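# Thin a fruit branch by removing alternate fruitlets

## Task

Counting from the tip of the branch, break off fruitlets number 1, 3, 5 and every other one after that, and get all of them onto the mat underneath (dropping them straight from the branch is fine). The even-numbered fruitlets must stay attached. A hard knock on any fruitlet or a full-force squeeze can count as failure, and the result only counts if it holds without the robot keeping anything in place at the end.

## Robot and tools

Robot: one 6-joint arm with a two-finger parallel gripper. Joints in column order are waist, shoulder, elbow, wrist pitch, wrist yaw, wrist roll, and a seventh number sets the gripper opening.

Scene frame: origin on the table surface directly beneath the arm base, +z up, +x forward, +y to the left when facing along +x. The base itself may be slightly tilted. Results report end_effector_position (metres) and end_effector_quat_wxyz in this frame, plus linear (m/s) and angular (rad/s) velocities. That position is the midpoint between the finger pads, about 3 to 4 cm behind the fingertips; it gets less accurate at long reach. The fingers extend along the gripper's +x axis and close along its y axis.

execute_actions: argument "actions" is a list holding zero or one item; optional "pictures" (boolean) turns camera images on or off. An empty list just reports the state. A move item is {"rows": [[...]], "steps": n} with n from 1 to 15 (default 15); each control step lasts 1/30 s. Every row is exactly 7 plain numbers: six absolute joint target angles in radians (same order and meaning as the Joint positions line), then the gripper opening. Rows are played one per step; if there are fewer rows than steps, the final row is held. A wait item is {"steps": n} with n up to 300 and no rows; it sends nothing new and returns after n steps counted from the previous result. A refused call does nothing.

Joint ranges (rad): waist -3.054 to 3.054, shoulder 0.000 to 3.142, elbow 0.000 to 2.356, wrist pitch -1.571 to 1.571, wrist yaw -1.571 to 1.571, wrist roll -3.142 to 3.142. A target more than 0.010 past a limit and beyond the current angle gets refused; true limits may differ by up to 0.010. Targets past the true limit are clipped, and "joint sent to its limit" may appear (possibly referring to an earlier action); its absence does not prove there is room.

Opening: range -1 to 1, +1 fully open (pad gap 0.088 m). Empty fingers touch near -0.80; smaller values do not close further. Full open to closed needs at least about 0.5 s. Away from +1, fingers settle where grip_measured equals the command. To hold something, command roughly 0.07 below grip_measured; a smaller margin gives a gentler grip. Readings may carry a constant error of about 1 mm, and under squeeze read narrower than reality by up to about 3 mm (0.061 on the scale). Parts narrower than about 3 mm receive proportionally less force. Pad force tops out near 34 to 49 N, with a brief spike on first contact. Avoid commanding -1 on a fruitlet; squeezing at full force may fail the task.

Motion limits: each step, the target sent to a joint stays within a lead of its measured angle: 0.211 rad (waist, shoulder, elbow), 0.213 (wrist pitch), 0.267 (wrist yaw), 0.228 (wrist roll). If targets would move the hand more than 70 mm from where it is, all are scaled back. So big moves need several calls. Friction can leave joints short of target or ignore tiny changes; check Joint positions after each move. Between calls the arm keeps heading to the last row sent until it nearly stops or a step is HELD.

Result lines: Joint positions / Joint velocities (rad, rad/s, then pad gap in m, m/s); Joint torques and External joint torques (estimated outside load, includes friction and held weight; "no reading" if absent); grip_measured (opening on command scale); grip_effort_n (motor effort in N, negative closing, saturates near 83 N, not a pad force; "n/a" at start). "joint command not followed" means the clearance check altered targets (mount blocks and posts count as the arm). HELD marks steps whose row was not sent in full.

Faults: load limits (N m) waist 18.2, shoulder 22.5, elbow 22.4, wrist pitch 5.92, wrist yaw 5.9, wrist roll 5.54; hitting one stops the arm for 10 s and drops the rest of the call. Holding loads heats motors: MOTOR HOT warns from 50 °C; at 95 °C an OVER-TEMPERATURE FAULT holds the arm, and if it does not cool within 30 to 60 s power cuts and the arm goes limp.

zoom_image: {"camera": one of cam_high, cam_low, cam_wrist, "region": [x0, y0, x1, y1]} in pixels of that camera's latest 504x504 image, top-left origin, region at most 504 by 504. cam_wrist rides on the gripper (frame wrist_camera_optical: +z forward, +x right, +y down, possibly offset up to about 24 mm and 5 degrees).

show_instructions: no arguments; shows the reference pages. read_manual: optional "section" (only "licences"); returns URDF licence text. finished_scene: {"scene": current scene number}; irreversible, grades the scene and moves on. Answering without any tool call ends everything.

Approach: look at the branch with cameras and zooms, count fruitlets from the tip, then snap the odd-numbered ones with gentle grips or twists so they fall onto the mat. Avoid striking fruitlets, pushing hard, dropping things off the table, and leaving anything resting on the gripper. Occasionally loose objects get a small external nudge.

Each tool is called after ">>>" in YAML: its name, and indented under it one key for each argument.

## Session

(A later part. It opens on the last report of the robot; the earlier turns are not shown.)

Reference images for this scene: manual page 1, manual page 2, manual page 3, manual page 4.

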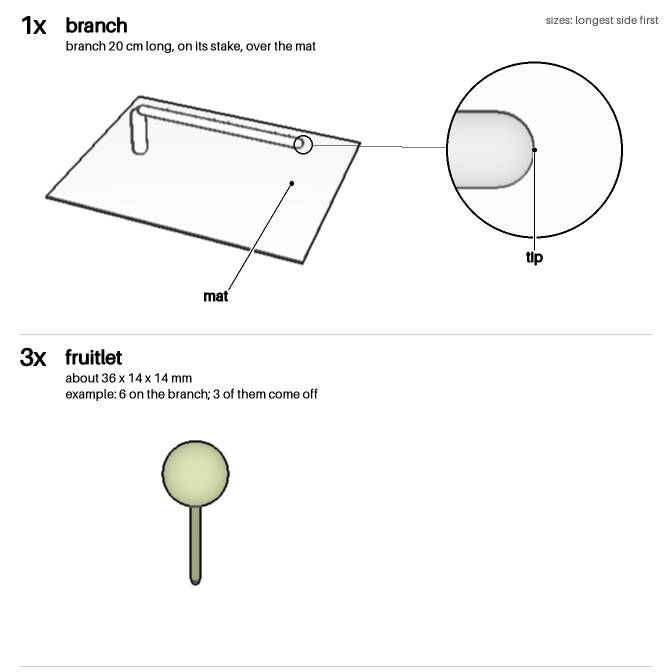

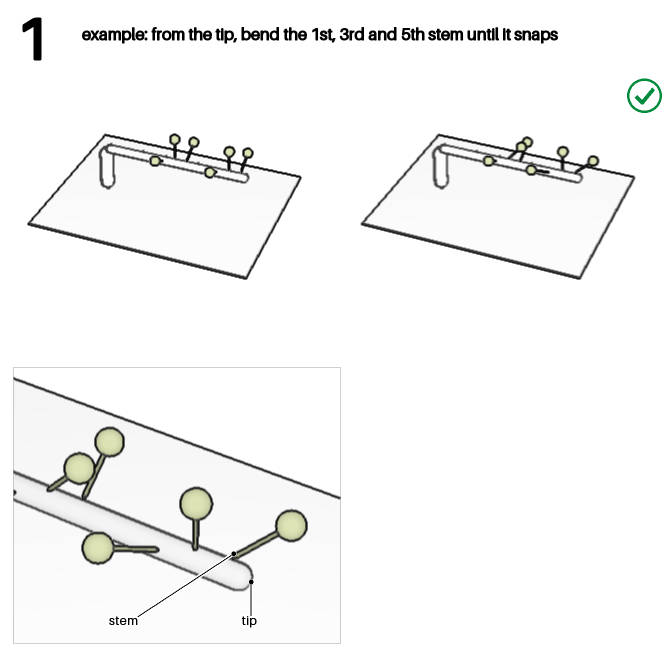

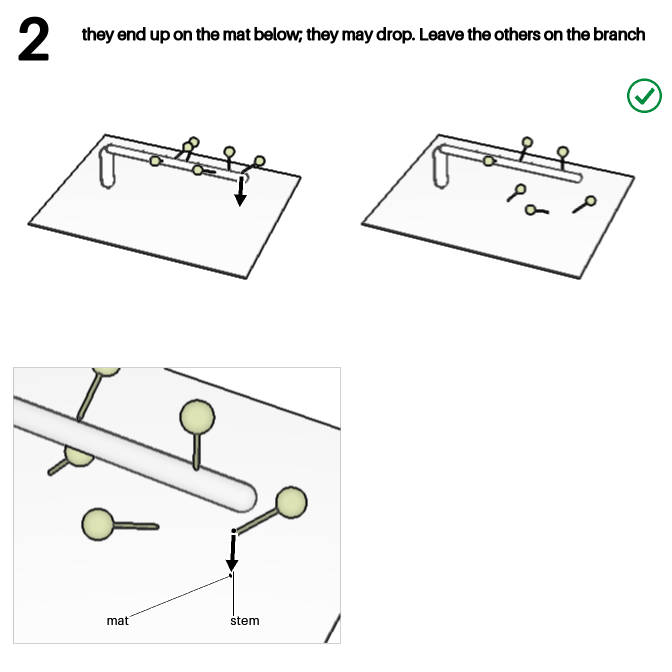

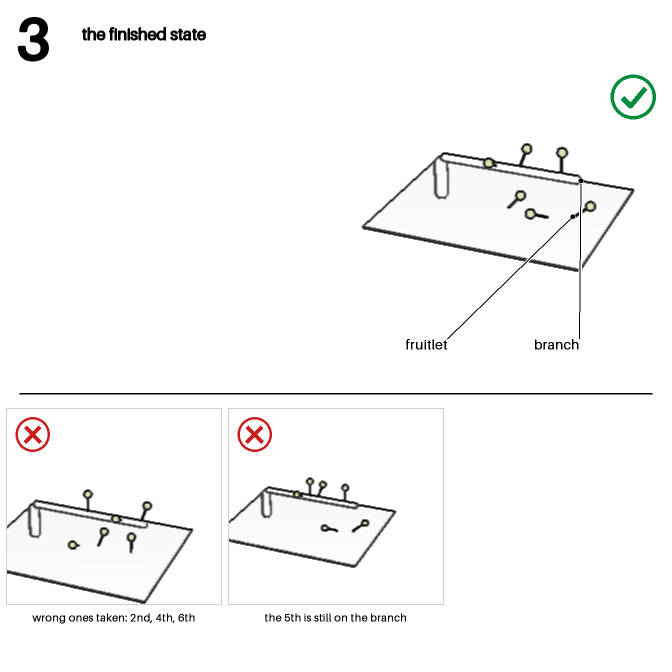

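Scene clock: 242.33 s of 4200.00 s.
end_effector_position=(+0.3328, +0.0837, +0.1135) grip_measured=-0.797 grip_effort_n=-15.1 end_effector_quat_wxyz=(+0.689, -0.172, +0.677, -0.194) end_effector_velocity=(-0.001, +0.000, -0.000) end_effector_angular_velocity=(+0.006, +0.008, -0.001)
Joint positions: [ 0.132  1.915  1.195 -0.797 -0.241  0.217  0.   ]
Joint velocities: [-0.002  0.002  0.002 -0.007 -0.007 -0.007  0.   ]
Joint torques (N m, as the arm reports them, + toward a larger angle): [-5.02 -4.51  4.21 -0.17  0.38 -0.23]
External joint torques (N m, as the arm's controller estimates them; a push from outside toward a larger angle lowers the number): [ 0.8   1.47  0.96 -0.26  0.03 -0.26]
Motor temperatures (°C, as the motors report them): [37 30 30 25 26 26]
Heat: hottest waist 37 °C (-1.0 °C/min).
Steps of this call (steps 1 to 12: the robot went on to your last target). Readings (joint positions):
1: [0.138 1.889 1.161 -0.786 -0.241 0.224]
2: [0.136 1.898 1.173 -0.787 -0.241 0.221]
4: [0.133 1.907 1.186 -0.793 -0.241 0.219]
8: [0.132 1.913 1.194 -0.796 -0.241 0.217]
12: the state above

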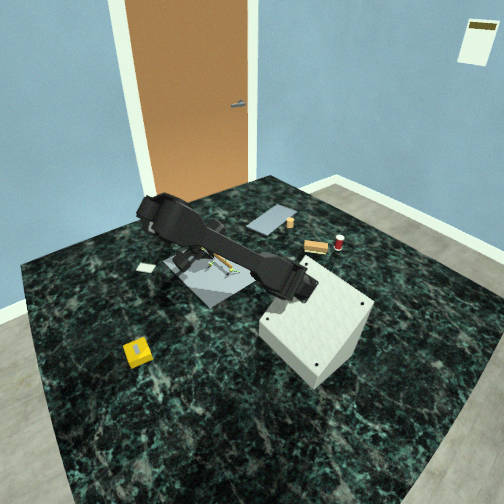

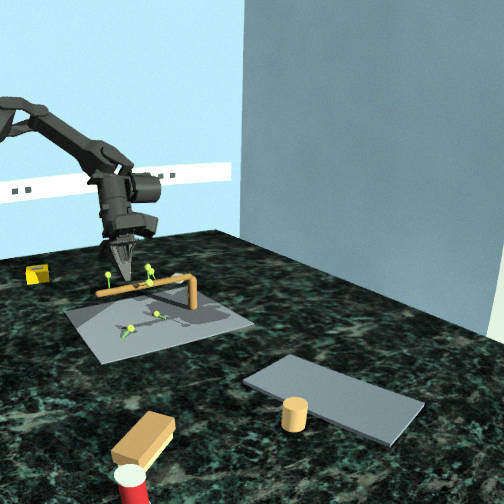

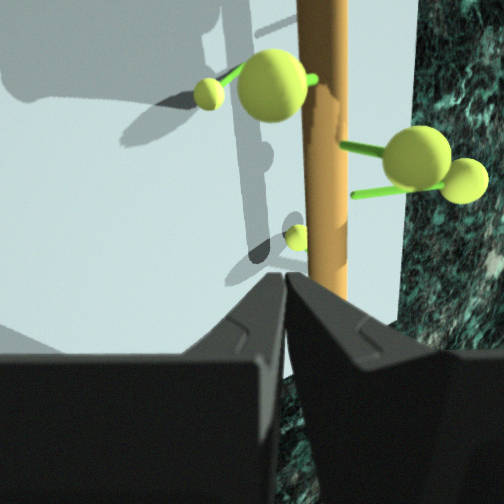

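>>> execute_actions:
  actions:
    - {"rows":[[0.115,1.90,1.205,-0.83,-0.243,0.19,-0.8],[0.095,1.885,1.215,-0.86,-0.243,0.16,-0.8],[0.083,1.885,1.22,-0.87,-0.243,0.14,-0.8],[0.079,1.90,1.22,-0.86,-0.243,0.13,-0.8],[0.075,1.918,1.22,-0.845,-0.243,0.125,-0.8],[0.072,1.936,1.22,-0.83,-0.243,0.12,-0.8],[0.069,1.954,1.22,-0.815,-0.243,0.115,-0.8],[0.066,1.970,1.22,-0.800,-0.243,0.115,-0.8]],"steps":15}

Scene clock: 286.10 s of 4200.00 s.
end_effector_position=(+0.3405, +0.0623, +0.1219) grip_measured=-0.797 grip_effort_n=-15.1 end_effector_quat_wxyz=(+0.683, -0.181, +0.682, -0.188) end_effector_velocity=(+0.004, +0.002, +0.000) end_effector_angular_velocity=(+0.024, -0.000, +0.040)
Joint positions: [ 0.068  1.958  1.218 -0.804 -0.241  0.123  0.   ]
Joint velocities: [-0.007 -0.002 -0.002  0.022 -0.022 -0.037  0.   ]
Joint torques (N m, as the arm reports them, + toward a larger angle): [-5.18 -4.63  3.77  0.14  0.28 -0.24]
External joint torques (N m, as the arm's controller estimates them; a push from outside toward a larger angle lowers the number): [ 0.88  1.52  0.31  0.02 -0.07 -0.27]
Motor temperatures (°C, as the motors report them): [39 30 30 25 26 26]
Heat: hottest waist 39 °C (+2.0 °C/min).
Steps of this call (steps 1 to 30: the robot went on to your last target; steps 31 to 90: nothing new was sent; then 40.27 s passed at rest; steps 91 to 105: all 15 steps of this action). Readings (joint positions):
91: [0.131 1.916 1.197 -0.804 -0.241 0.211]
92: [0.127 1.915 1.200 -0.819 -0.241 0.199]
94: [0.108 1.912 1.204 -0.843 -0.241 0.171]
98: [0.076 1.924 1.214 -0.826 -0.241 0.136]
105: the state above

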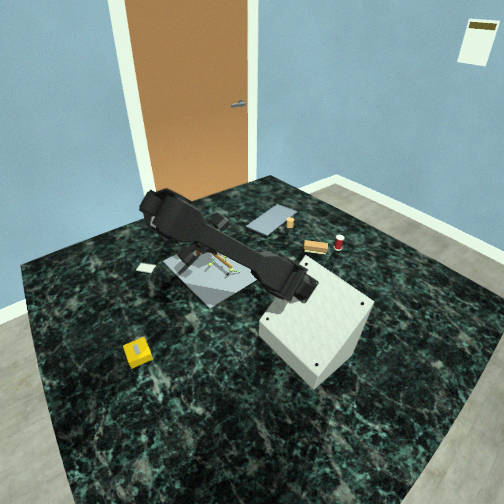

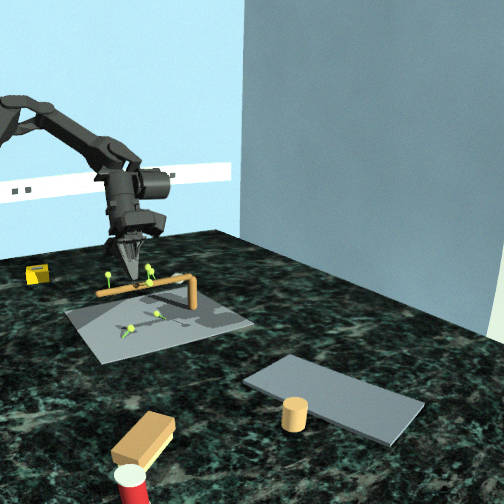

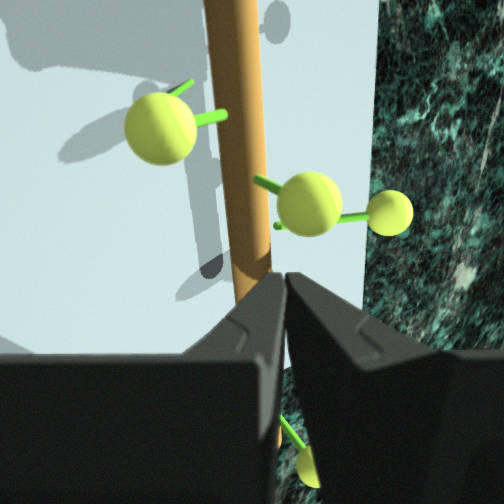

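>>> execute_actions:
  actions:
    - {"rows":[[0.066,1.975,1.235,-0.808,-0.243,0.115,-0.8],[0.065,1.990,1.258,-0.816,-0.243,0.115,-0.8],[0.064,2.004,1.281,-0.824,-0.243,0.11,-0.8],[0.063,2.018,1.303,-0.832,-0.243,0.11,-0.8],[0.062,2.032,1.325,-0.839,-0.243,0.11,-0.8],[0.061,2.046,1.347,-0.847,-0.243,0.11,-0.8],[0.060,2.060,1.369,-0.854,-0.243,0.105,-0.8],[0.059,2.074,1.391,-0.862,-0.243,0.105,-0.8],[0.058,2.088,1.413,-0.870,-0.243,0.105,-0.8],[0.057,2.102,1.435,-0.879,-0.243,0.10,-0.8],[0.056,2.116,1.457,-0.887,-0.243,0.10,-0.8],[0.055,2.130,1.479,-0.896,-0.243,0.10,-0.8],[0.054,2.144,1.500,-0.904,-0.243,0.10,-0.8],[0.053,2.158,1.520,-0.912,-0.243,0.10,-0.8],[0.053,2.160,1.522,-0.912,-0.243,0.10,-0.8]],"steps":15}

>>> execute_actions:
  actions:
    - {"steps":14}

Scene clock: 294.33 s of 4200.00 s.
end_effector_position=(+0.3918, +0.0652, +0.1230) grip_measured=-0.797 grip_effort_n=-15.1 end_effector_quat_wxyz=(+0.686, -0.184, +0.679, -0.184) end_effector_velocity=(+0.093, -0.004, -0.004) end_effector_angular_velocity=(+0.024, -0.032, -0.002)
Joint positions: [ 0.057  2.121  1.477 -0.893 -0.241  0.108  0.   ]
Joint velocities: [-0.032  0.315  0.476 -0.139 -0.022 -0.007  0.   ]
Joint torques (N m, as the arm reports them, + toward a larger angle): [-5.92 -5.3   4.19 -0.29  0.29 -0.24]
External joint torques (N m, as the arm's controller estimates them; a push from outside toward a larger angle lowers the number): [ 1.    1.63  0.79 -0.26 -0.06 -0.27]
Motor temperatures (°C, as the motors report them): [39 30 30 25 26 26]
Heat: hottest waist 39 °C (+2.0 °C/min).
Steps of this call (steps 1 to 15: the robot went on to your last target; steps 16 to 90: nothing new was sent; then 4.73 s passed at rest; steps 91 to 105: all 15 steps of this action). Readings (joint positions):
91: [0.068 1.960 1.219 -0.802 -0.241 0.121]
92: [0.068 1.963 1.225 -0.806 -0.241 0.121]
94: [0.067 1.980 1.252 -0.816 -0.241 0.119]
98: [0.064 2.029 1.331 -0.842 -0.241 0.115]
105: the state above

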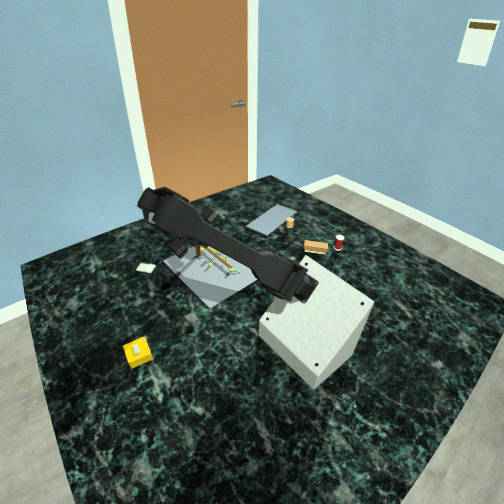

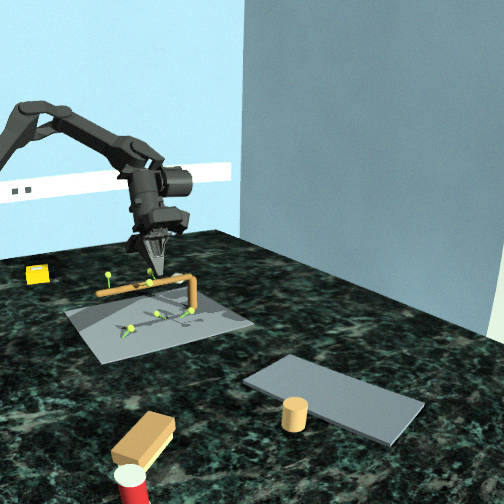

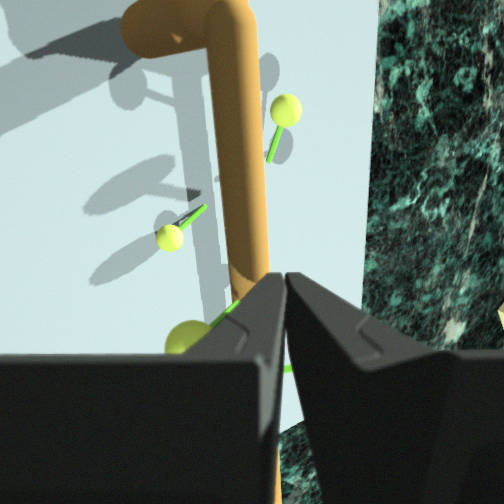

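Scene clock: 294.80 s of 4200.00 s.
end_effector_position=(+0.3977, +0.0644, +0.1226) grip_measured=-0.797 grip_effort_n=-15.1 end_effector_quat_wxyz=(+0.685, -0.183, +0.680, -0.185) end_effector_velocity=(-0.002, +0.001, +0.001) end_effector_angular_velocity=(+0.021, -0.002, -0.018)
Joint positions: [ 0.055  2.146  1.514 -0.909 -0.241  0.107  0.   ]
Joint velocities: [-0.007 -0.002 -0.002 -0.007 -0.022  0.007  0.   ]
Joint torques (N m, as the arm reports them, + toward a larger angle): [-6.05 -5.2   4.52 -0.12  0.29 -0.23]
External joint torques (N m, as the arm's controller estimates them; a push from outside toward a larger angle lowers the number): [ 1.07  1.85  0.9  -0.27 -0.06 -0.26]
Motor temperatures (°C, as the motors report them): [39 30 30 25 26 26]
Heat: hottest waist 39 °C (+2.0 °C/min).
Steps of this call (steps 1 to 14: the robot went on to your last target). Readings (joint positions):
1: [0.056 2.129 1.490 -0.896 -0.241 0.107]
2: [0.056 2.134 1.498 -0.900 -0.241 0.107]
4: [0.055 2.140 1.506 -0.906 -0.241 0.107]
8: [0.055 2.145 1.512 -0.909 -0.241 0.107]
14: the state above

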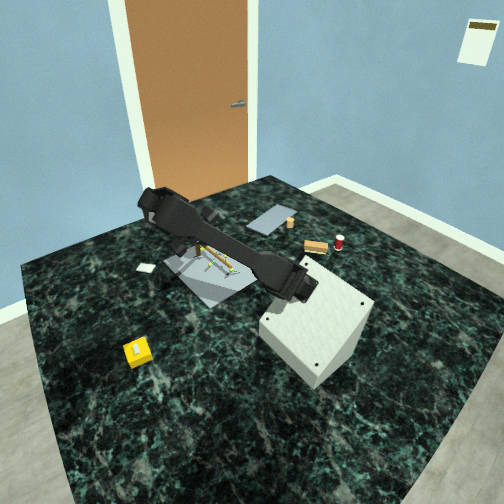

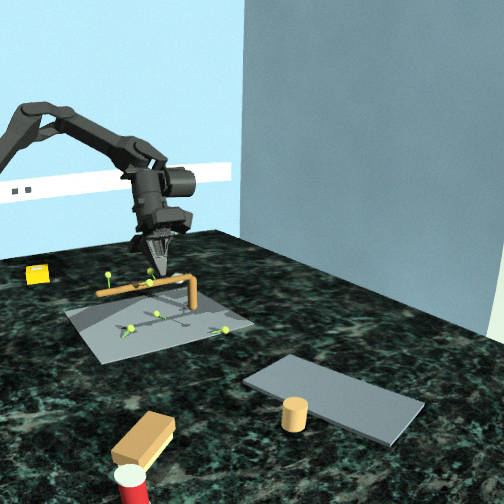

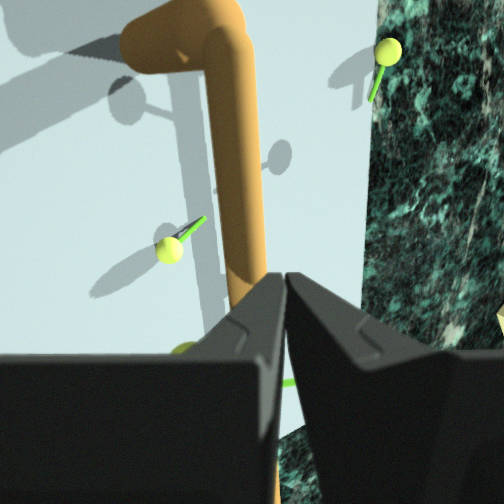

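>>> execute_actions:
  actions:
    - {"rows":[[0.04,2.12,1.52,-0.95,-0.241,0.09,-0.8],[0.02,2.09,1.53,-1.0,-0.241,0.07,-0.8],[-0.01,2.06,1.54,-1.05,-0.241,0.04,-0.8],[-0.03,2.04,1.55,-1.09,-0.241,0.02,-0.8]],"steps":15}

>>> zoom_image:
  camera: "cam_low"
  region: [60, 255, 270, 370]

Scene clock: 300.73 s of 4200.00 s.
end_effector_position=(+0.3820, +0.0720, +0.1805) grip_measured=-0.797 grip_effort_n=-15.1 end_effector_quat_wxyz=(+0.680, -0.178, +0.684, -0.192) end_effector_velocity=(-0.009, +0.004, -0.002) end_effector_angular_velocity=(+0.022, +0.032, -0.018)
Joint positions: [-0.031  2.043  1.55  -1.087 -0.241  0.028  0.   ]
Joint velocities: [ 0.002 -0.002 -0.002 -0.037 -0.022 -0.007  0.   ]
Joint torques (N m, as the arm reports them, + toward a larger angle): [-5.58 -6.58  4.18 -0.01  0.36 -0.24]
External joint torques (N m, as the arm's controller estimates them; a push from outside toward a larger angle lowers the number): [ 1.24 -0.11  0.22 -0.24  0.01 -0.27]
Motor temperatures (°C, as the motors report them): [40 30 31 25 26 26]
Heat: hottest waist 40 °C (+3.0 °C/min).
Steps of this call (steps 1 to 30: the robot went on to your last target; steps 31 to 160: nothing new was sent; then 0.10 s passed at rest; steps 161 to 175: all 15 steps of this action). Readings (joint positions):
161: [0.054 2.146 1.516 -0.917 -0.241 0.104]
162: [0.051 2.141 1.518 -0.938 -0.241 0.096]
164: [0.030 2.118 1.520 -1.006 -0.241 0.067]
168: [-0.026 2.063 1.539 -1.064 -0.241 0.037]
175: the state above

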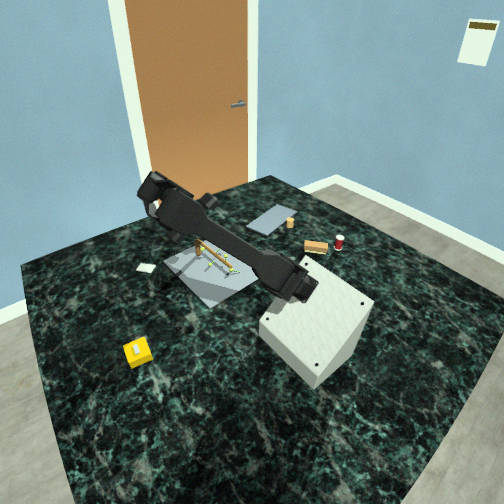

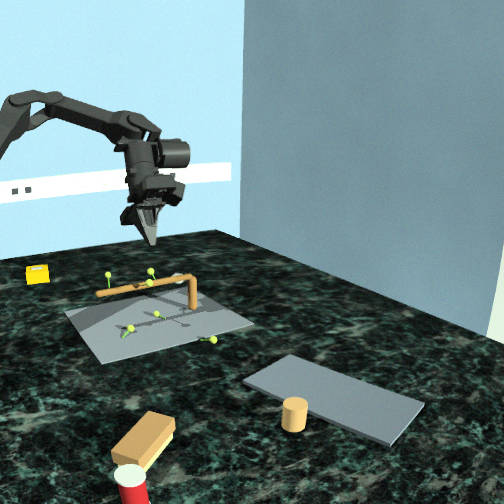

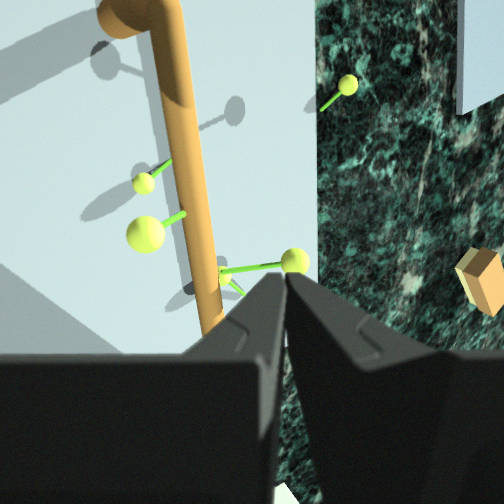

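Region (60, 255, 270, 370) of cam_low's 504x504 image, scaled by 2.400, with more detail than that image has; it fills the top 276 rows of this view, and the rest is white.

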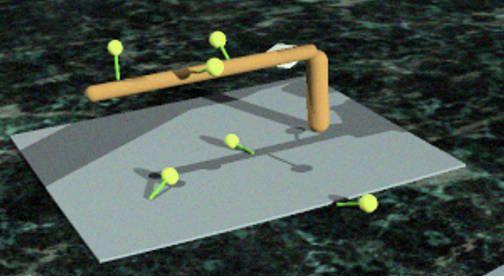

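>>> execute_actions:
  actions:
    - {"rows":[[-0.08,2.07,1.56,-1.10,-0.30,-0.03,-0.6],[-0.15,2.10,1.57,-1.11,-0.38,-0.10,-0.4],[-0.22,2.14,1.59,-1.12,-0.46,-0.18,-0.2],[-0.29,2.18,1.60,-1.13,-0.54,-0.26,0.0],[-0.35,2.22,1.62,-1.14,-0.62,-0.33,0.0],[-0.40,2.27,1.64,-1.15,-0.69,-0.39,0.0],[-0.42,2.32,1.66,-1.15,-0.72,-0.43,0.0],[-0.41,2.38,1.68,-1.12,-0.72,-0.43,0.0],[-0.40,2.44,1.70,-1.09,-0.72,-0.43,0.0],[-0.385,2.50,1.715,-1.06,-0.72,-0.43,0.0],[-0.37,2.55,1.73,-1.03,-0.72,-0.43,0.0],[-0.362,2.595,1.738,-1.012,-0.721,-0.43,0.0]],"steps":15}

>>> execute_actions:
  actions:
    - {"steps":15}

Scene clock: 329.20 s of 4200.00 s.
end_effector_position=(+0.4042, -0.0736, +0.1450) grip_measured=-0.012 grip_effort_n=12.8 end_effector_quat_wxyz=(+0.708, +0.006, +0.706, -0.018) end_effector_velocity=(-0.096, -0.045, -0.336) end_effector_angular_velocity=(+0.346, +0.715, -0.128)
Joint positions: [-0.382  2.55   1.715 -1.034 -0.702 -0.413  0.038]
Joint velocities: [ 0.369  0.755  0.002  0.007 -0.11  -0.095  0.005]
Joint torques (N m, as the arm reports them, + toward a larger angle): [-6.48 -9.23  6.44  0.42 -0.33 -0.3 ]
External joint torques (N m, as the arm's controller estimates them; a push from outside toward a larger angle lowers the number): [ 1.38  1.97  0.63  0.03 -0.14 -0.28]
Motor temperatures (°C, as the motors report them): [41 32 31 25 26 26]
Heat: hottest waist 41 °C (+3.0 °C/min).
Steps of this call (steps 1 to 15: the robot went on to your last target; steps 16 to 90: nothing new was sent; then 24.97 s passed at rest; steps 91 to 105: all 15 steps of this action). Readings (joint positions):
91: [-0.035 2.044 1.550 -1.090 -0.254 0.014]
92: [-0.049 2.051 1.554 -1.097 -0.293 -0.017]
94: [-0.116 2.088 1.575 -1.110 -0.402 -0.116]
98: [-0.330 2.237 1.640 -1.129 -0.615 -0.324]
105: the state above

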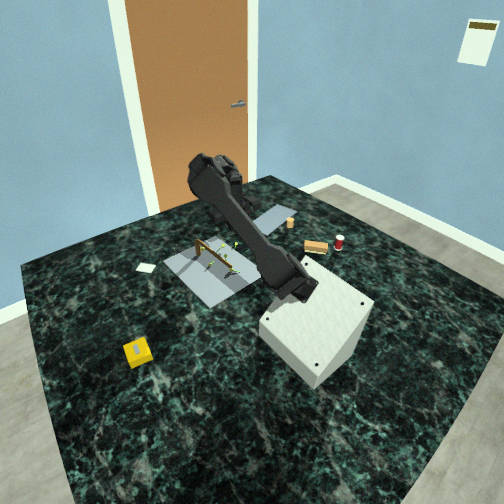

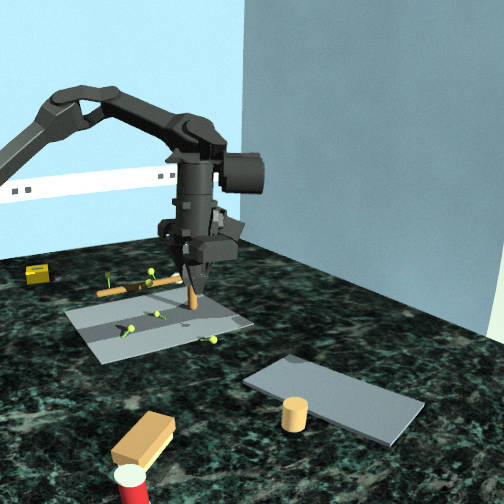

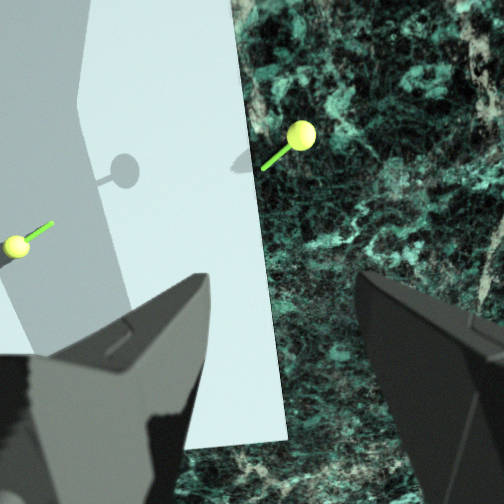

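Scene clock: 329.70 s of 4200.00 s.
end_effector_position=(+0.4092, -0.0748, +0.1312) grip_measured=-0.003 grip_effort_n=12.8 end_effector_quat_wxyz=(+0.707, +0.001, +0.708, -0.004) end_effector_velocity=(-0.004, +0.002, +0.003) end_effector_angular_velocity=(+0.014, +0.007, -0.012)
Joint positions: [-0.362  2.587  1.735 -1.013 -0.719 -0.423  0.039]
Joint velocities: [-0.007 -0.007 -0.007 -0.022 -0.007 -0.007  0.   ]
Joint torques (N m, as the arm reports them, + toward a larger angle): [-6.4  -6.75  4.67  0.19 -0.12 -0.26]
External joint torques (N m, as the arm's controller estimates them; a push from outside toward a larger angle lowers the number): [ 1.35  1.14  0.58 -0.04 -0.09 -0.26]
Motor temperatures (°C, as the motors report them): [41 32 31 25 26 26]
Heat: hottest waist 41 °C (+3.0 °C/min).
Steps of this call (steps 1 to 15: the robot went on to your last target). Readings (joint positions):
1: [-0.371 2.570 1.715 -1.031 -0.705 -0.416]
2: [-0.361 2.582 1.715 -1.026 -0.708 -0.418]
4: [-0.353 2.587 1.716 -1.021 -0.714 -0.421]
8: [-0.358 2.587 1.734 -1.013 -0.719 -0.423]
15: the state above

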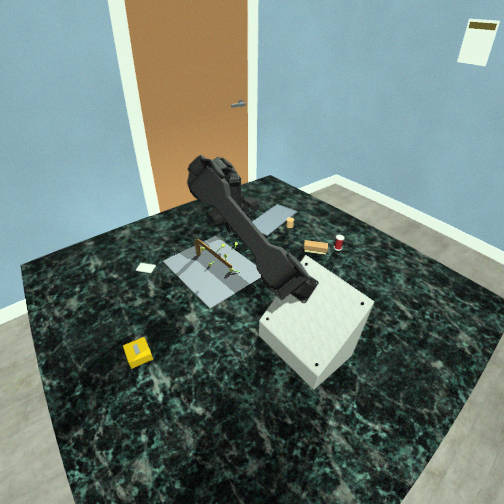

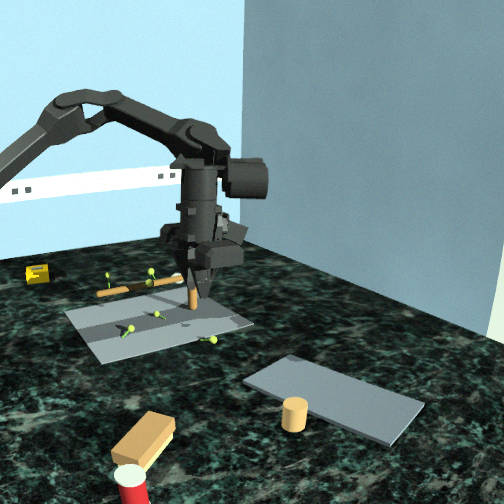

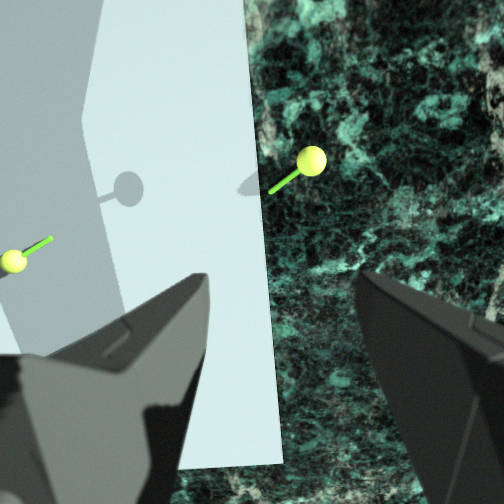

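>>> execute_actions:
  actions:
    - {"rows":[[-0.345,2.62,1.76,-0.99,-0.725,-0.25,-0.1],[-0.33,2.65,1.785,-0.97,-0.73,-0.05,-0.15],[-0.315,2.69,1.81,-0.95,-0.735,0.15,-0.2],[-0.30,2.72,1.835,-0.93,-0.738,0.35,-0.2],[-0.292,2.74,1.85,-0.915,-0.74,0.5,-0.2],[-0.288,2.752,1.856,-0.911,-0.74,0.61,-0.2]],"steps":15}

Scene clock: 349.17 s of 4200.00 s.
end_effector_position=(+0.4316, -0.0867, +0.0786) grip_measured=-0.195 grip_effort_n=-15.1 end_effector_quat_wxyz=(+0.646, +0.277, +0.653, -0.282) end_effector_velocity=(+0.036, -0.003, +0.026) end_effector_angular_velocity=(-0.013, -0.128, -1.444)
Joint positions: [-0.285  2.741  1.843 -0.916 -0.736  0.472  0.029]
Joint velocities: [-0.037 -0.002  0.085  0.037 -0.037  1.502 -0.001]
Joint torques (N m, as the arm reports them, + toward a larger angle): [-6.77 -6.83  4.73  0.25 -0.08  0.23]
External joint torques (N m, as the arm's controller estimates them; a push from outside toward a larger angle lowers the number): [ 1.3   1.63  0.92  0.01 -0.11  0.2 ]
Motor temperatures (°C, as the motors report them): [42 33 31 25 26 26]
Heat: hottest waist 42 °C (+3.0 °C/min).
Steps of this call (steps 1 to 15: the robot went on to your last target; steps 16 to 90: nothing new was sent; then 15.97 s passed at rest; steps 91 to 105: all 15 steps of this action). Readings (joint positions):
91: [-0.361 2.590 1.737 -1.011 -0.719 -0.384]
92: [-0.358 2.599 1.747 -1.003 -0.721 -0.323]
94: [-0.344 2.635 1.784 -0.970 -0.727 -0.200]
98: [-0.300 2.711 1.836 -0.927 -0.735 0.048]
105: the state above

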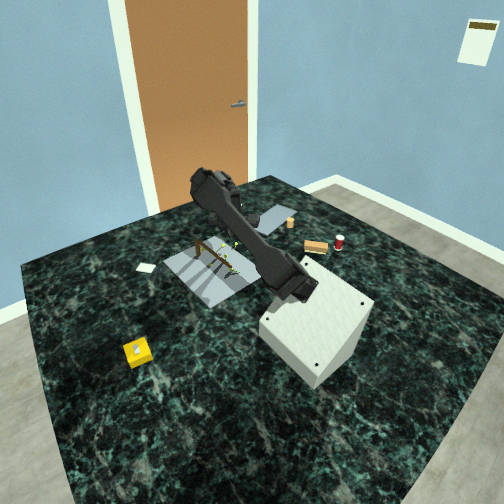

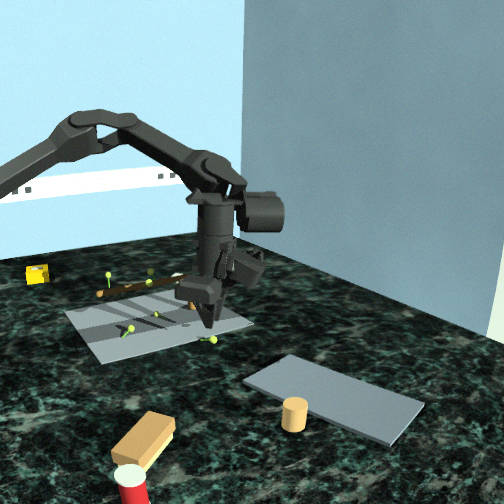

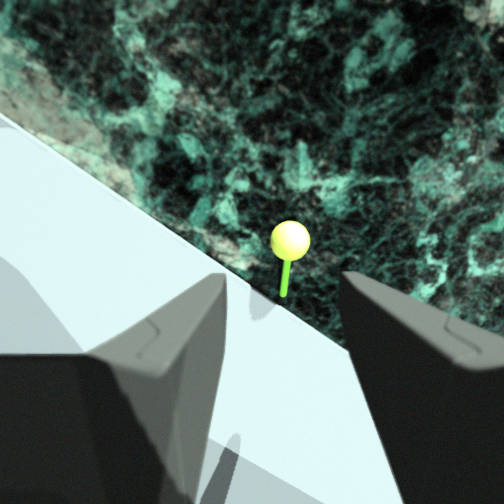

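>>> execute_actions:
  actions:
    - {"rows":[[-0.28,2.755,1.85,-0.89,-0.742,0.62,-0.2],[-0.27,2.762,1.843,-0.865,-0.745,0.63,-0.2],[-0.26,2.77,1.836,-0.84,-0.747,0.645,-0.2],[-0.252,2.778,1.832,-0.82,-0.748,0.655,-0.2]],"steps":12}

Scene clock: 361.10 s of 4200.00 s.
end_effector_position=(+0.4402, -0.0855, +0.0595) grip_measured=-0.197 grip_effort_n=-15.1 end_effector_quat_wxyz=(+0.638, +0.313, +0.629, -0.316) end_effector_velocity=(-0.002, -0.009, -0.003) end_effector_angular_velocity=(+0.006, -0.016, -0.040)
Joint positions: [-0.25   2.765  1.838 -0.826 -0.745  0.647  0.029]
Joint velocities: [-0.012  0.012 -0.017  0.037 -0.007  0.037 -0.   ]
Joint torques (N m, as the arm reports them, + toward a larger angle): [-7.   -6.71  3.37  0.32 -0.09  0.22]
External joint torques (N m, as the arm's controller estimates them; a push from outside toward a larger angle lowers the number): [ 1.52  2.05 -0.58  0.03 -0.12  0.22]
Motor temperatures (°C, as the motors report them): [43 33 31 25 26 26]
Heat: hottest waist 43 °C (+3.0 °C/min).
Steps of this call (steps 1 to 30: the robot went on to your last target; steps 31 to 90: nothing new was sent; then 8.53 s passed at rest; steps 91 to 102: all 12 steps of this action). Readings (joint positions):
91: [-0.288 2.741 1.851 -0.909 -0.737 0.606]
92: [-0.287 2.742 1.851 -0.899 -0.738 0.611]
94: [-0.279 2.747 1.849 -0.863 -0.741 0.627]
98: [-0.256 2.758 1.843 -0.834 -0.744 0.643]
102: the state above

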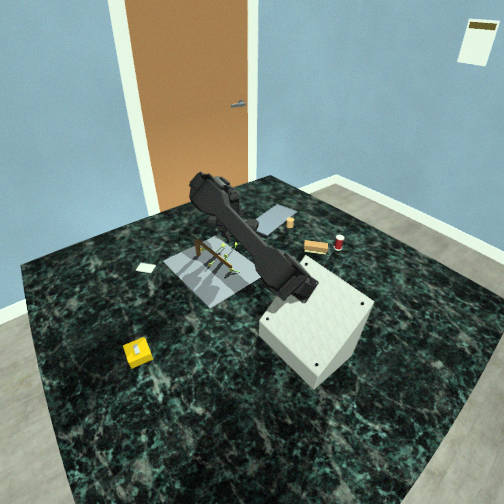

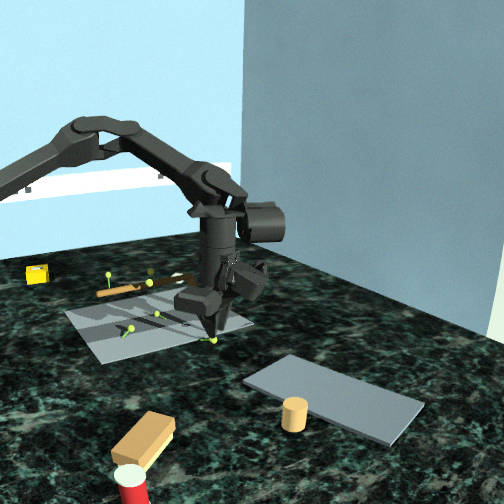

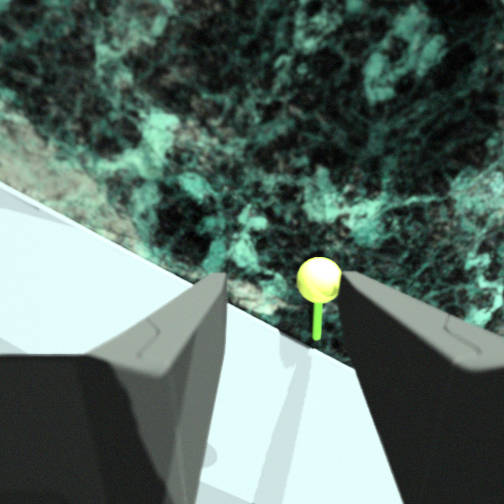

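>>> execute_actions:
  actions:
    - {"rows":[[-0.258,2.778,1.825,-0.825,-0.748,0.66,-0.1],[-0.265,2.78,1.815,-0.825,-0.748,0.66,-0.1],[-0.268,2.782,1.808,-0.822,-0.748,0.66,-0.1],[-0.268,2.784,1.806,-0.82,-0.748,0.66,-0.1],[-0.268,2.785,1.806,-0.82,-0.748,0.66,-0.1],[-0.262,2.788,1.804,-0.81,-0.749,0.665,-0.1],[-0.256,2.791,1.802,-0.80,-0.749,0.67,-0.1],[-0.250,2.794,1.800,-0.79,-0.75,0.67,-0.1],[-0.246,2.797,1.798,-0.78,-0.75,0.675,-0.1]],"steps":15}

Scene clock: 384.87 s of 4200.00 s.
end_effector_position=(+0.4317, -0.0926, +0.0473) grip_measured=-0.103 grip_effort_n=12.8 end_effector_quat_wxyz=(+0.630, +0.321, +0.629, -0.324) end_effector_velocity=(+0.000, +0.008, -0.009) end_effector_angular_velocity=(+0.005, +0.008, +0.020)
Joint positions: [-0.247  2.783  1.805 -0.785 -0.747  0.667  0.034]
Joint velocities: [ 0.027 -0.002 -0.012  0.022 -0.007  0.007  0.   ]
Joint torques (N m, as the arm reports them, + toward a larger angle): [-6.77 -6.46  3.12  0.27 -0.09  0.23]
External joint torques (N m, as the arm's controller estimates them; a push from outside toward a larger angle lowers the number): [ 1.67  2.12 -0.6   0.02 -0.13  0.23]
Motor temperatures (°C, as the motors report them): [45 33 30 25 26 26]
Heat: hottest waist 45 °C (+5.1 °C/min).
Steps of this call (steps 1 to 15: the robot went on to your last target; steps 16 to 90: nothing new was sent; then 20.27 s passed at rest; steps 91 to 105: all 15 steps of this action). Readings (joint positions):
91: [-0.251 2.765 1.837 -0.822 -0.745 0.650]
92: [-0.252 2.765 1.834 -0.822 -0.745 0.651]
94: [-0.257 2.765 1.826 -0.822 -0.746 0.652]
98: [-0.263 2.772 1.813 -0.810 -0.746 0.659]
105: the state above

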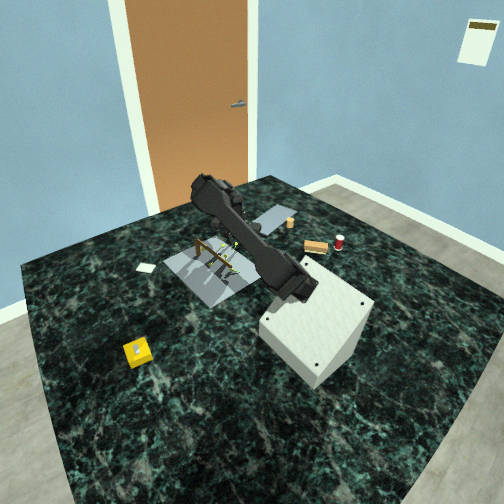

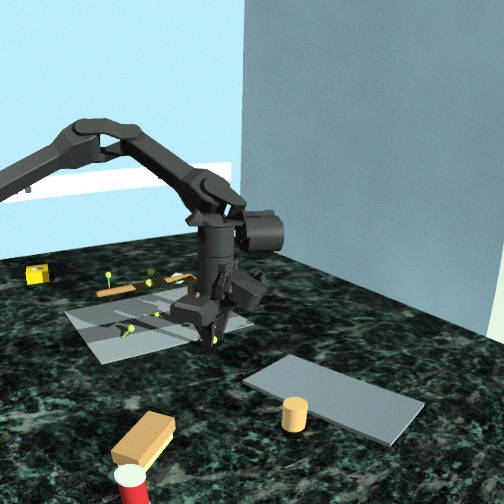

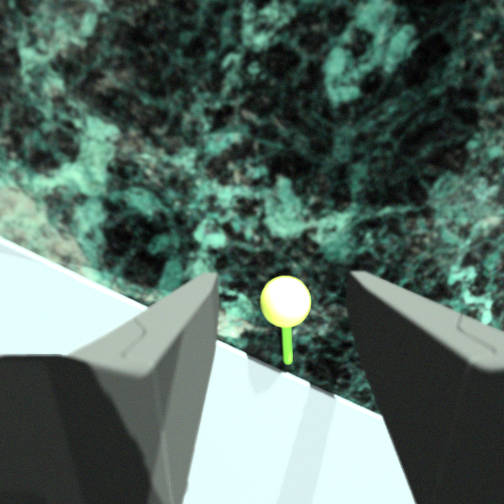

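>>> execute_actions:
  actions:
    - {"rows":[[-0.243,2.797,1.800,-0.775,-0.75,0.675,-0.2],[-0.239,2.800,1.799,-0.765,-0.75,0.68,-0.25],[-0.236,2.802,1.798,-0.76,-0.75,0.68,-0.3],[-0.236,2.802,1.798,-0.76,-0.75,0.68,-0.35],[-0.236,2.802,1.798,-0.76,-0.75,0.68,-0.4],[-0.236,2.802,1.798,-0.76,-0.75,0.68,-0.44],[-0.236,2.802,1.798,-0.76,-0.75,0.68,-0.48],[-0.236,2.802,1.798,-0.76,-0.75,0.68,-0.51],[-0.236,2.802,1.798,-0.76,-0.75,0.68,-0.54],[-0.236,2.802,1.798,-0.76,-0.75,0.68,-0.57]],"steps":15}

>>> execute_actions:
  actions:
    - {"steps":10}

Scene clock: 392.63 s of 4200.00 s.
end_effector_position=(+0.4356, -0.0916, +0.0452) grip_measured=-0.550 grip_effort_n=-17.0 end_effector_quat_wxyz=(+0.636, +0.320, +0.627, -0.317) end_effector_velocity=(-0.004, +0.002, +0.001) end_effector_angular_velocity=(+0.011, +0.012, +0.005)
Joint positions: [-0.242  2.784  1.804 -0.761 -0.753  0.673  0.012]
Joint velocities: [-0.002 -0.002 -0.002 -0.022 -0.007 -0.022 -0.009]
Joint torques (N m, as the arm reports them, + toward a larger angle): [-6.3  -6.    3.11  0.16  0.12  0.21]
External joint torques (N m, as the arm's controller estimates them; a push from outside toward a larger angle lowers the number): [ 1.8   2.31 -0.49 -0.09  0.1   0.21]
Motor temperatures (°C, as the motors report them): [45 33 30 25 26 26]
Heat: hottest waist 45 °C (+4.1 °C/min).
Steps of this call (steps 1 to 15: the robot went on to your last target; steps 16 to 90: nothing new was sent; then 4.27 s passed at rest; steps 91 to 105: all 15 steps of this action). Readings (joint positions):
91: [-0.247 2.783 1.804 -0.781 -0.747 0.668]
92: [-0.246 2.783 1.804 -0.778 -0.747 0.670]
94: [-0.245 2.784 1.804 -0.770 -0.749 0.671]
98: [-0.242 2.784 1.804 -0.762 -0.752 0.673]
105: the state above

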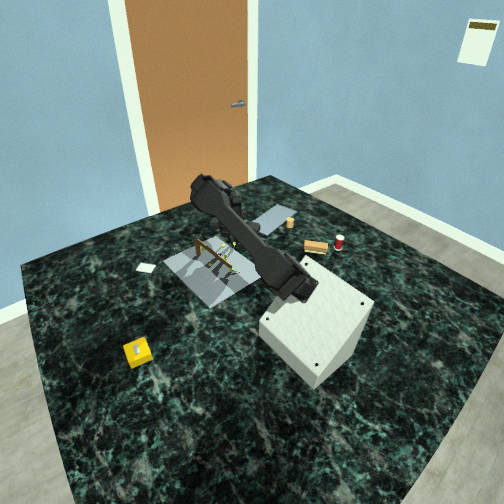

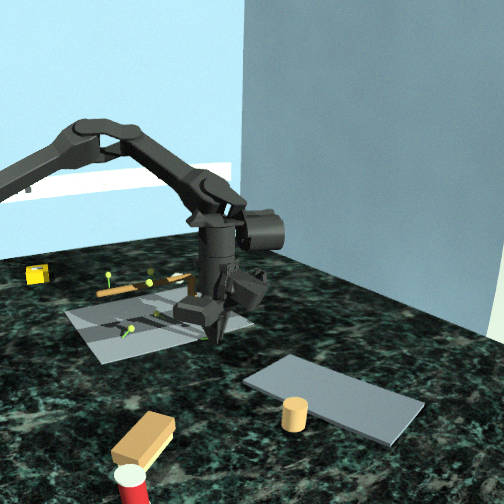

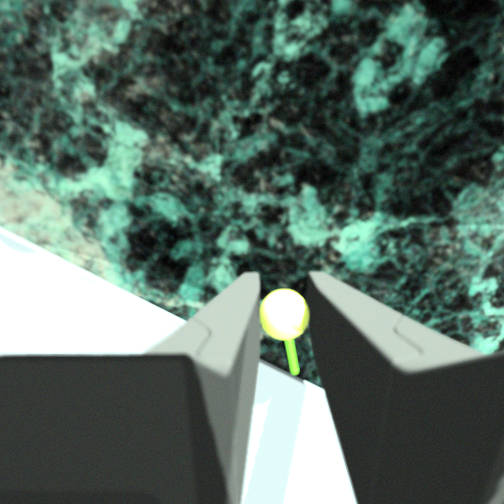

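Scene clock: 392.97 s of 4200.00 s.
end_effector_position=(+0.4356, -0.0916, +0.0452) grip_measured=-0.565 grip_effort_n=-22.6 end_effector_quat_wxyz=(+0.636, +0.320, +0.626, -0.317) end_effector_velocity=(+0.000, +0.002, +0.003) end_effector_angular_velocity=(+0.007, -0.002, +0.004)
Joint positions: [-0.242  2.784  1.804 -0.761 -0.753  0.674  0.011]
Joint velocities: [-0.002 -0.007 -0.002 -0.007 -0.007 -0.007 -0.001]
Joint torques (N m, as the arm reports them, + toward a larger angle): [-6.3  -6.    3.12  0.17  0.12  0.22]
External joint torques (N m, as the arm's controller estimates them; a push from outside toward a larger angle lowers the number): [ 1.9   2.53 -0.6  -0.1   0.09  0.22]
Motor temperatures (°C, as the motors report them): [45 33 30 25 26 26]
Heat: hottest waist 45 °C (+4.0 °C/min).
Steps of this call (steps 1 to 10: the robot went on to your last target). Readings (joint positions):
1: [-0.242 2.784 1.804 -0.761 -0.753 0.673]
2: [-0.242 2.784 1.804 -0.761 -0.753 0.673]
4: [-0.242 2.784 1.804 -0.761 -0.753 0.674]
8: [-0.242 2.784 1.804 -0.761 -0.753 0.674]
10: the state above

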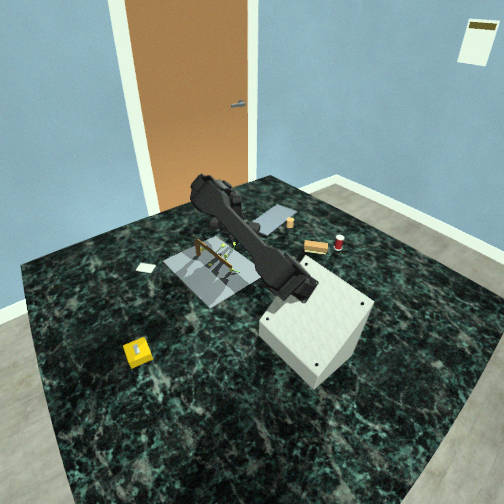

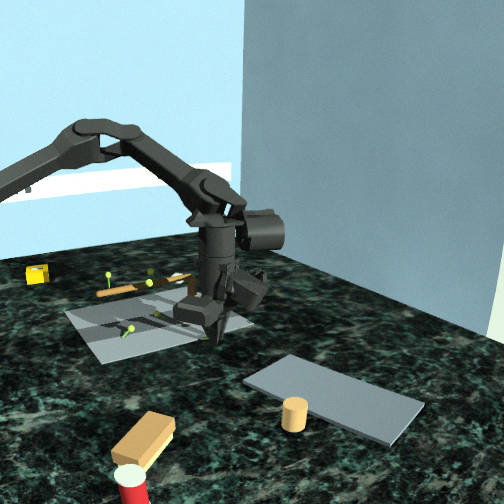

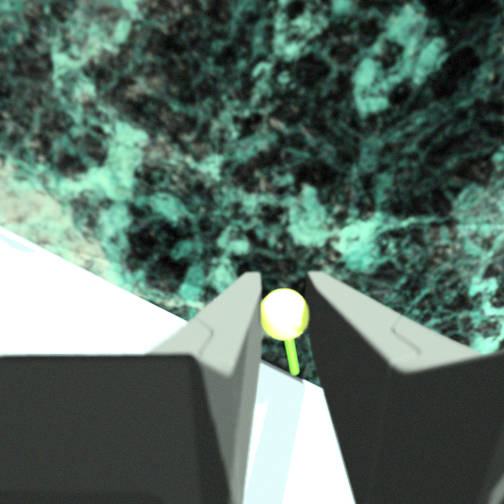

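>>> execute_actions:
  actions:
    - {"rows":[[-0.236,2.802,1.798,-0.76,-0.75,0.68,-0.4],[-0.236,2.802,1.798,-0.76,-0.75,0.68,-0.35],[-0.236,2.806,1.798,-0.76,-0.75,0.68,-0.35],[-0.236,2.810,1.797,-0.76,-0.75,0.68,-0.35],[-0.236,2.814,1.796,-0.76,-0.75,0.68,-0.35],[-0.236,2.818,1.795,-0.76,-0.75,0.68,-0.35]],"steps":15}

Scene clock: 400.03 s of 4200.00 s.
end_effector_position=(+0.4324, -0.0948, +0.0446) grip_measured=-0.355 grip_effort_n=15.1 end_effector_quat_wxyz=(+0.631, +0.325, +0.627, -0.321) end_effector_velocity=(-0.003, -0.003, +0.002) end_effector_angular_velocity=(-0.005, +0.005, -0.021)
Joint positions: [-0.248  2.791  1.802 -0.767 -0.753  0.674  0.022]
Joint velocities: [-0.007 -0.002 -0.007 -0.007  0.007  0.007  0.001]
Joint torques (N m, as the arm reports them, + toward a larger angle): [-5.85 -4.97  3.05  0.54  0.13  0.21]
External joint torques (N m, as the arm's controller estimates them; a push from outside toward a larger angle lowers the number): [ 2.46  3.38 -0.57  0.28  0.09  0.21]
Motor temperatures (°C, as the motors report them): [45 33 30 25 26 26]
Heat: hottest waist 45 °C (+3.0 °C/min).
Steps of this call (steps 1 to 15: the robot went on to your last target; steps 16 to 90: nothing new was sent; then 3.57 s passed at rest; steps 91 to 105: all 15 steps of this action). Readings (joint positions):
91: [-0.242 2.784 1.804 -0.761 -0.752 0.674]
92: [-0.243 2.784 1.804 -0.762 -0.750 0.674]
94: [-0.245 2.786 1.804 -0.764 -0.750 0.674]
98: [-0.247 2.790 1.803 -0.766 -0.752 0.674]
105: the state above

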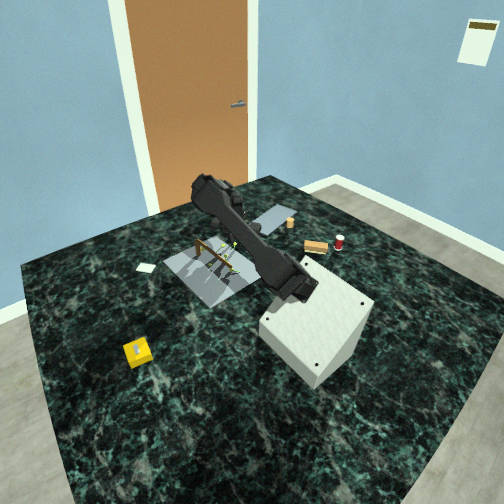

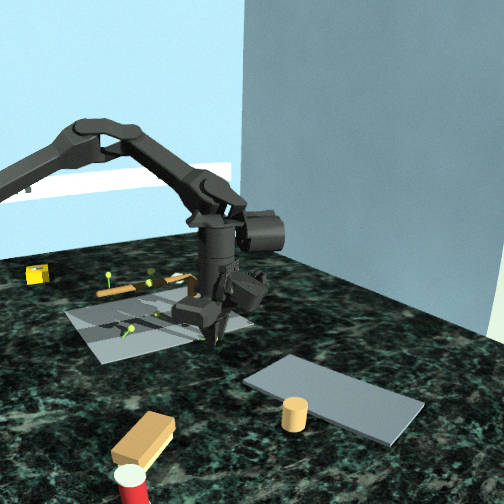

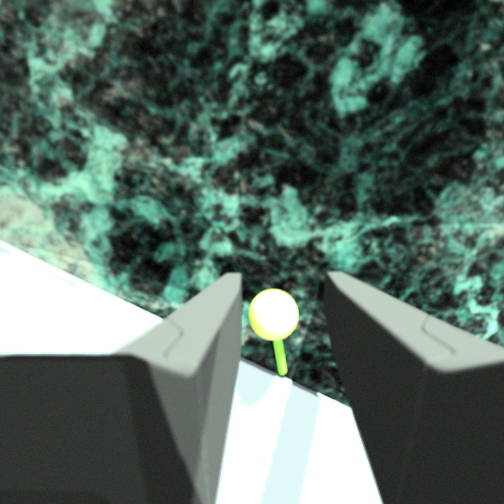

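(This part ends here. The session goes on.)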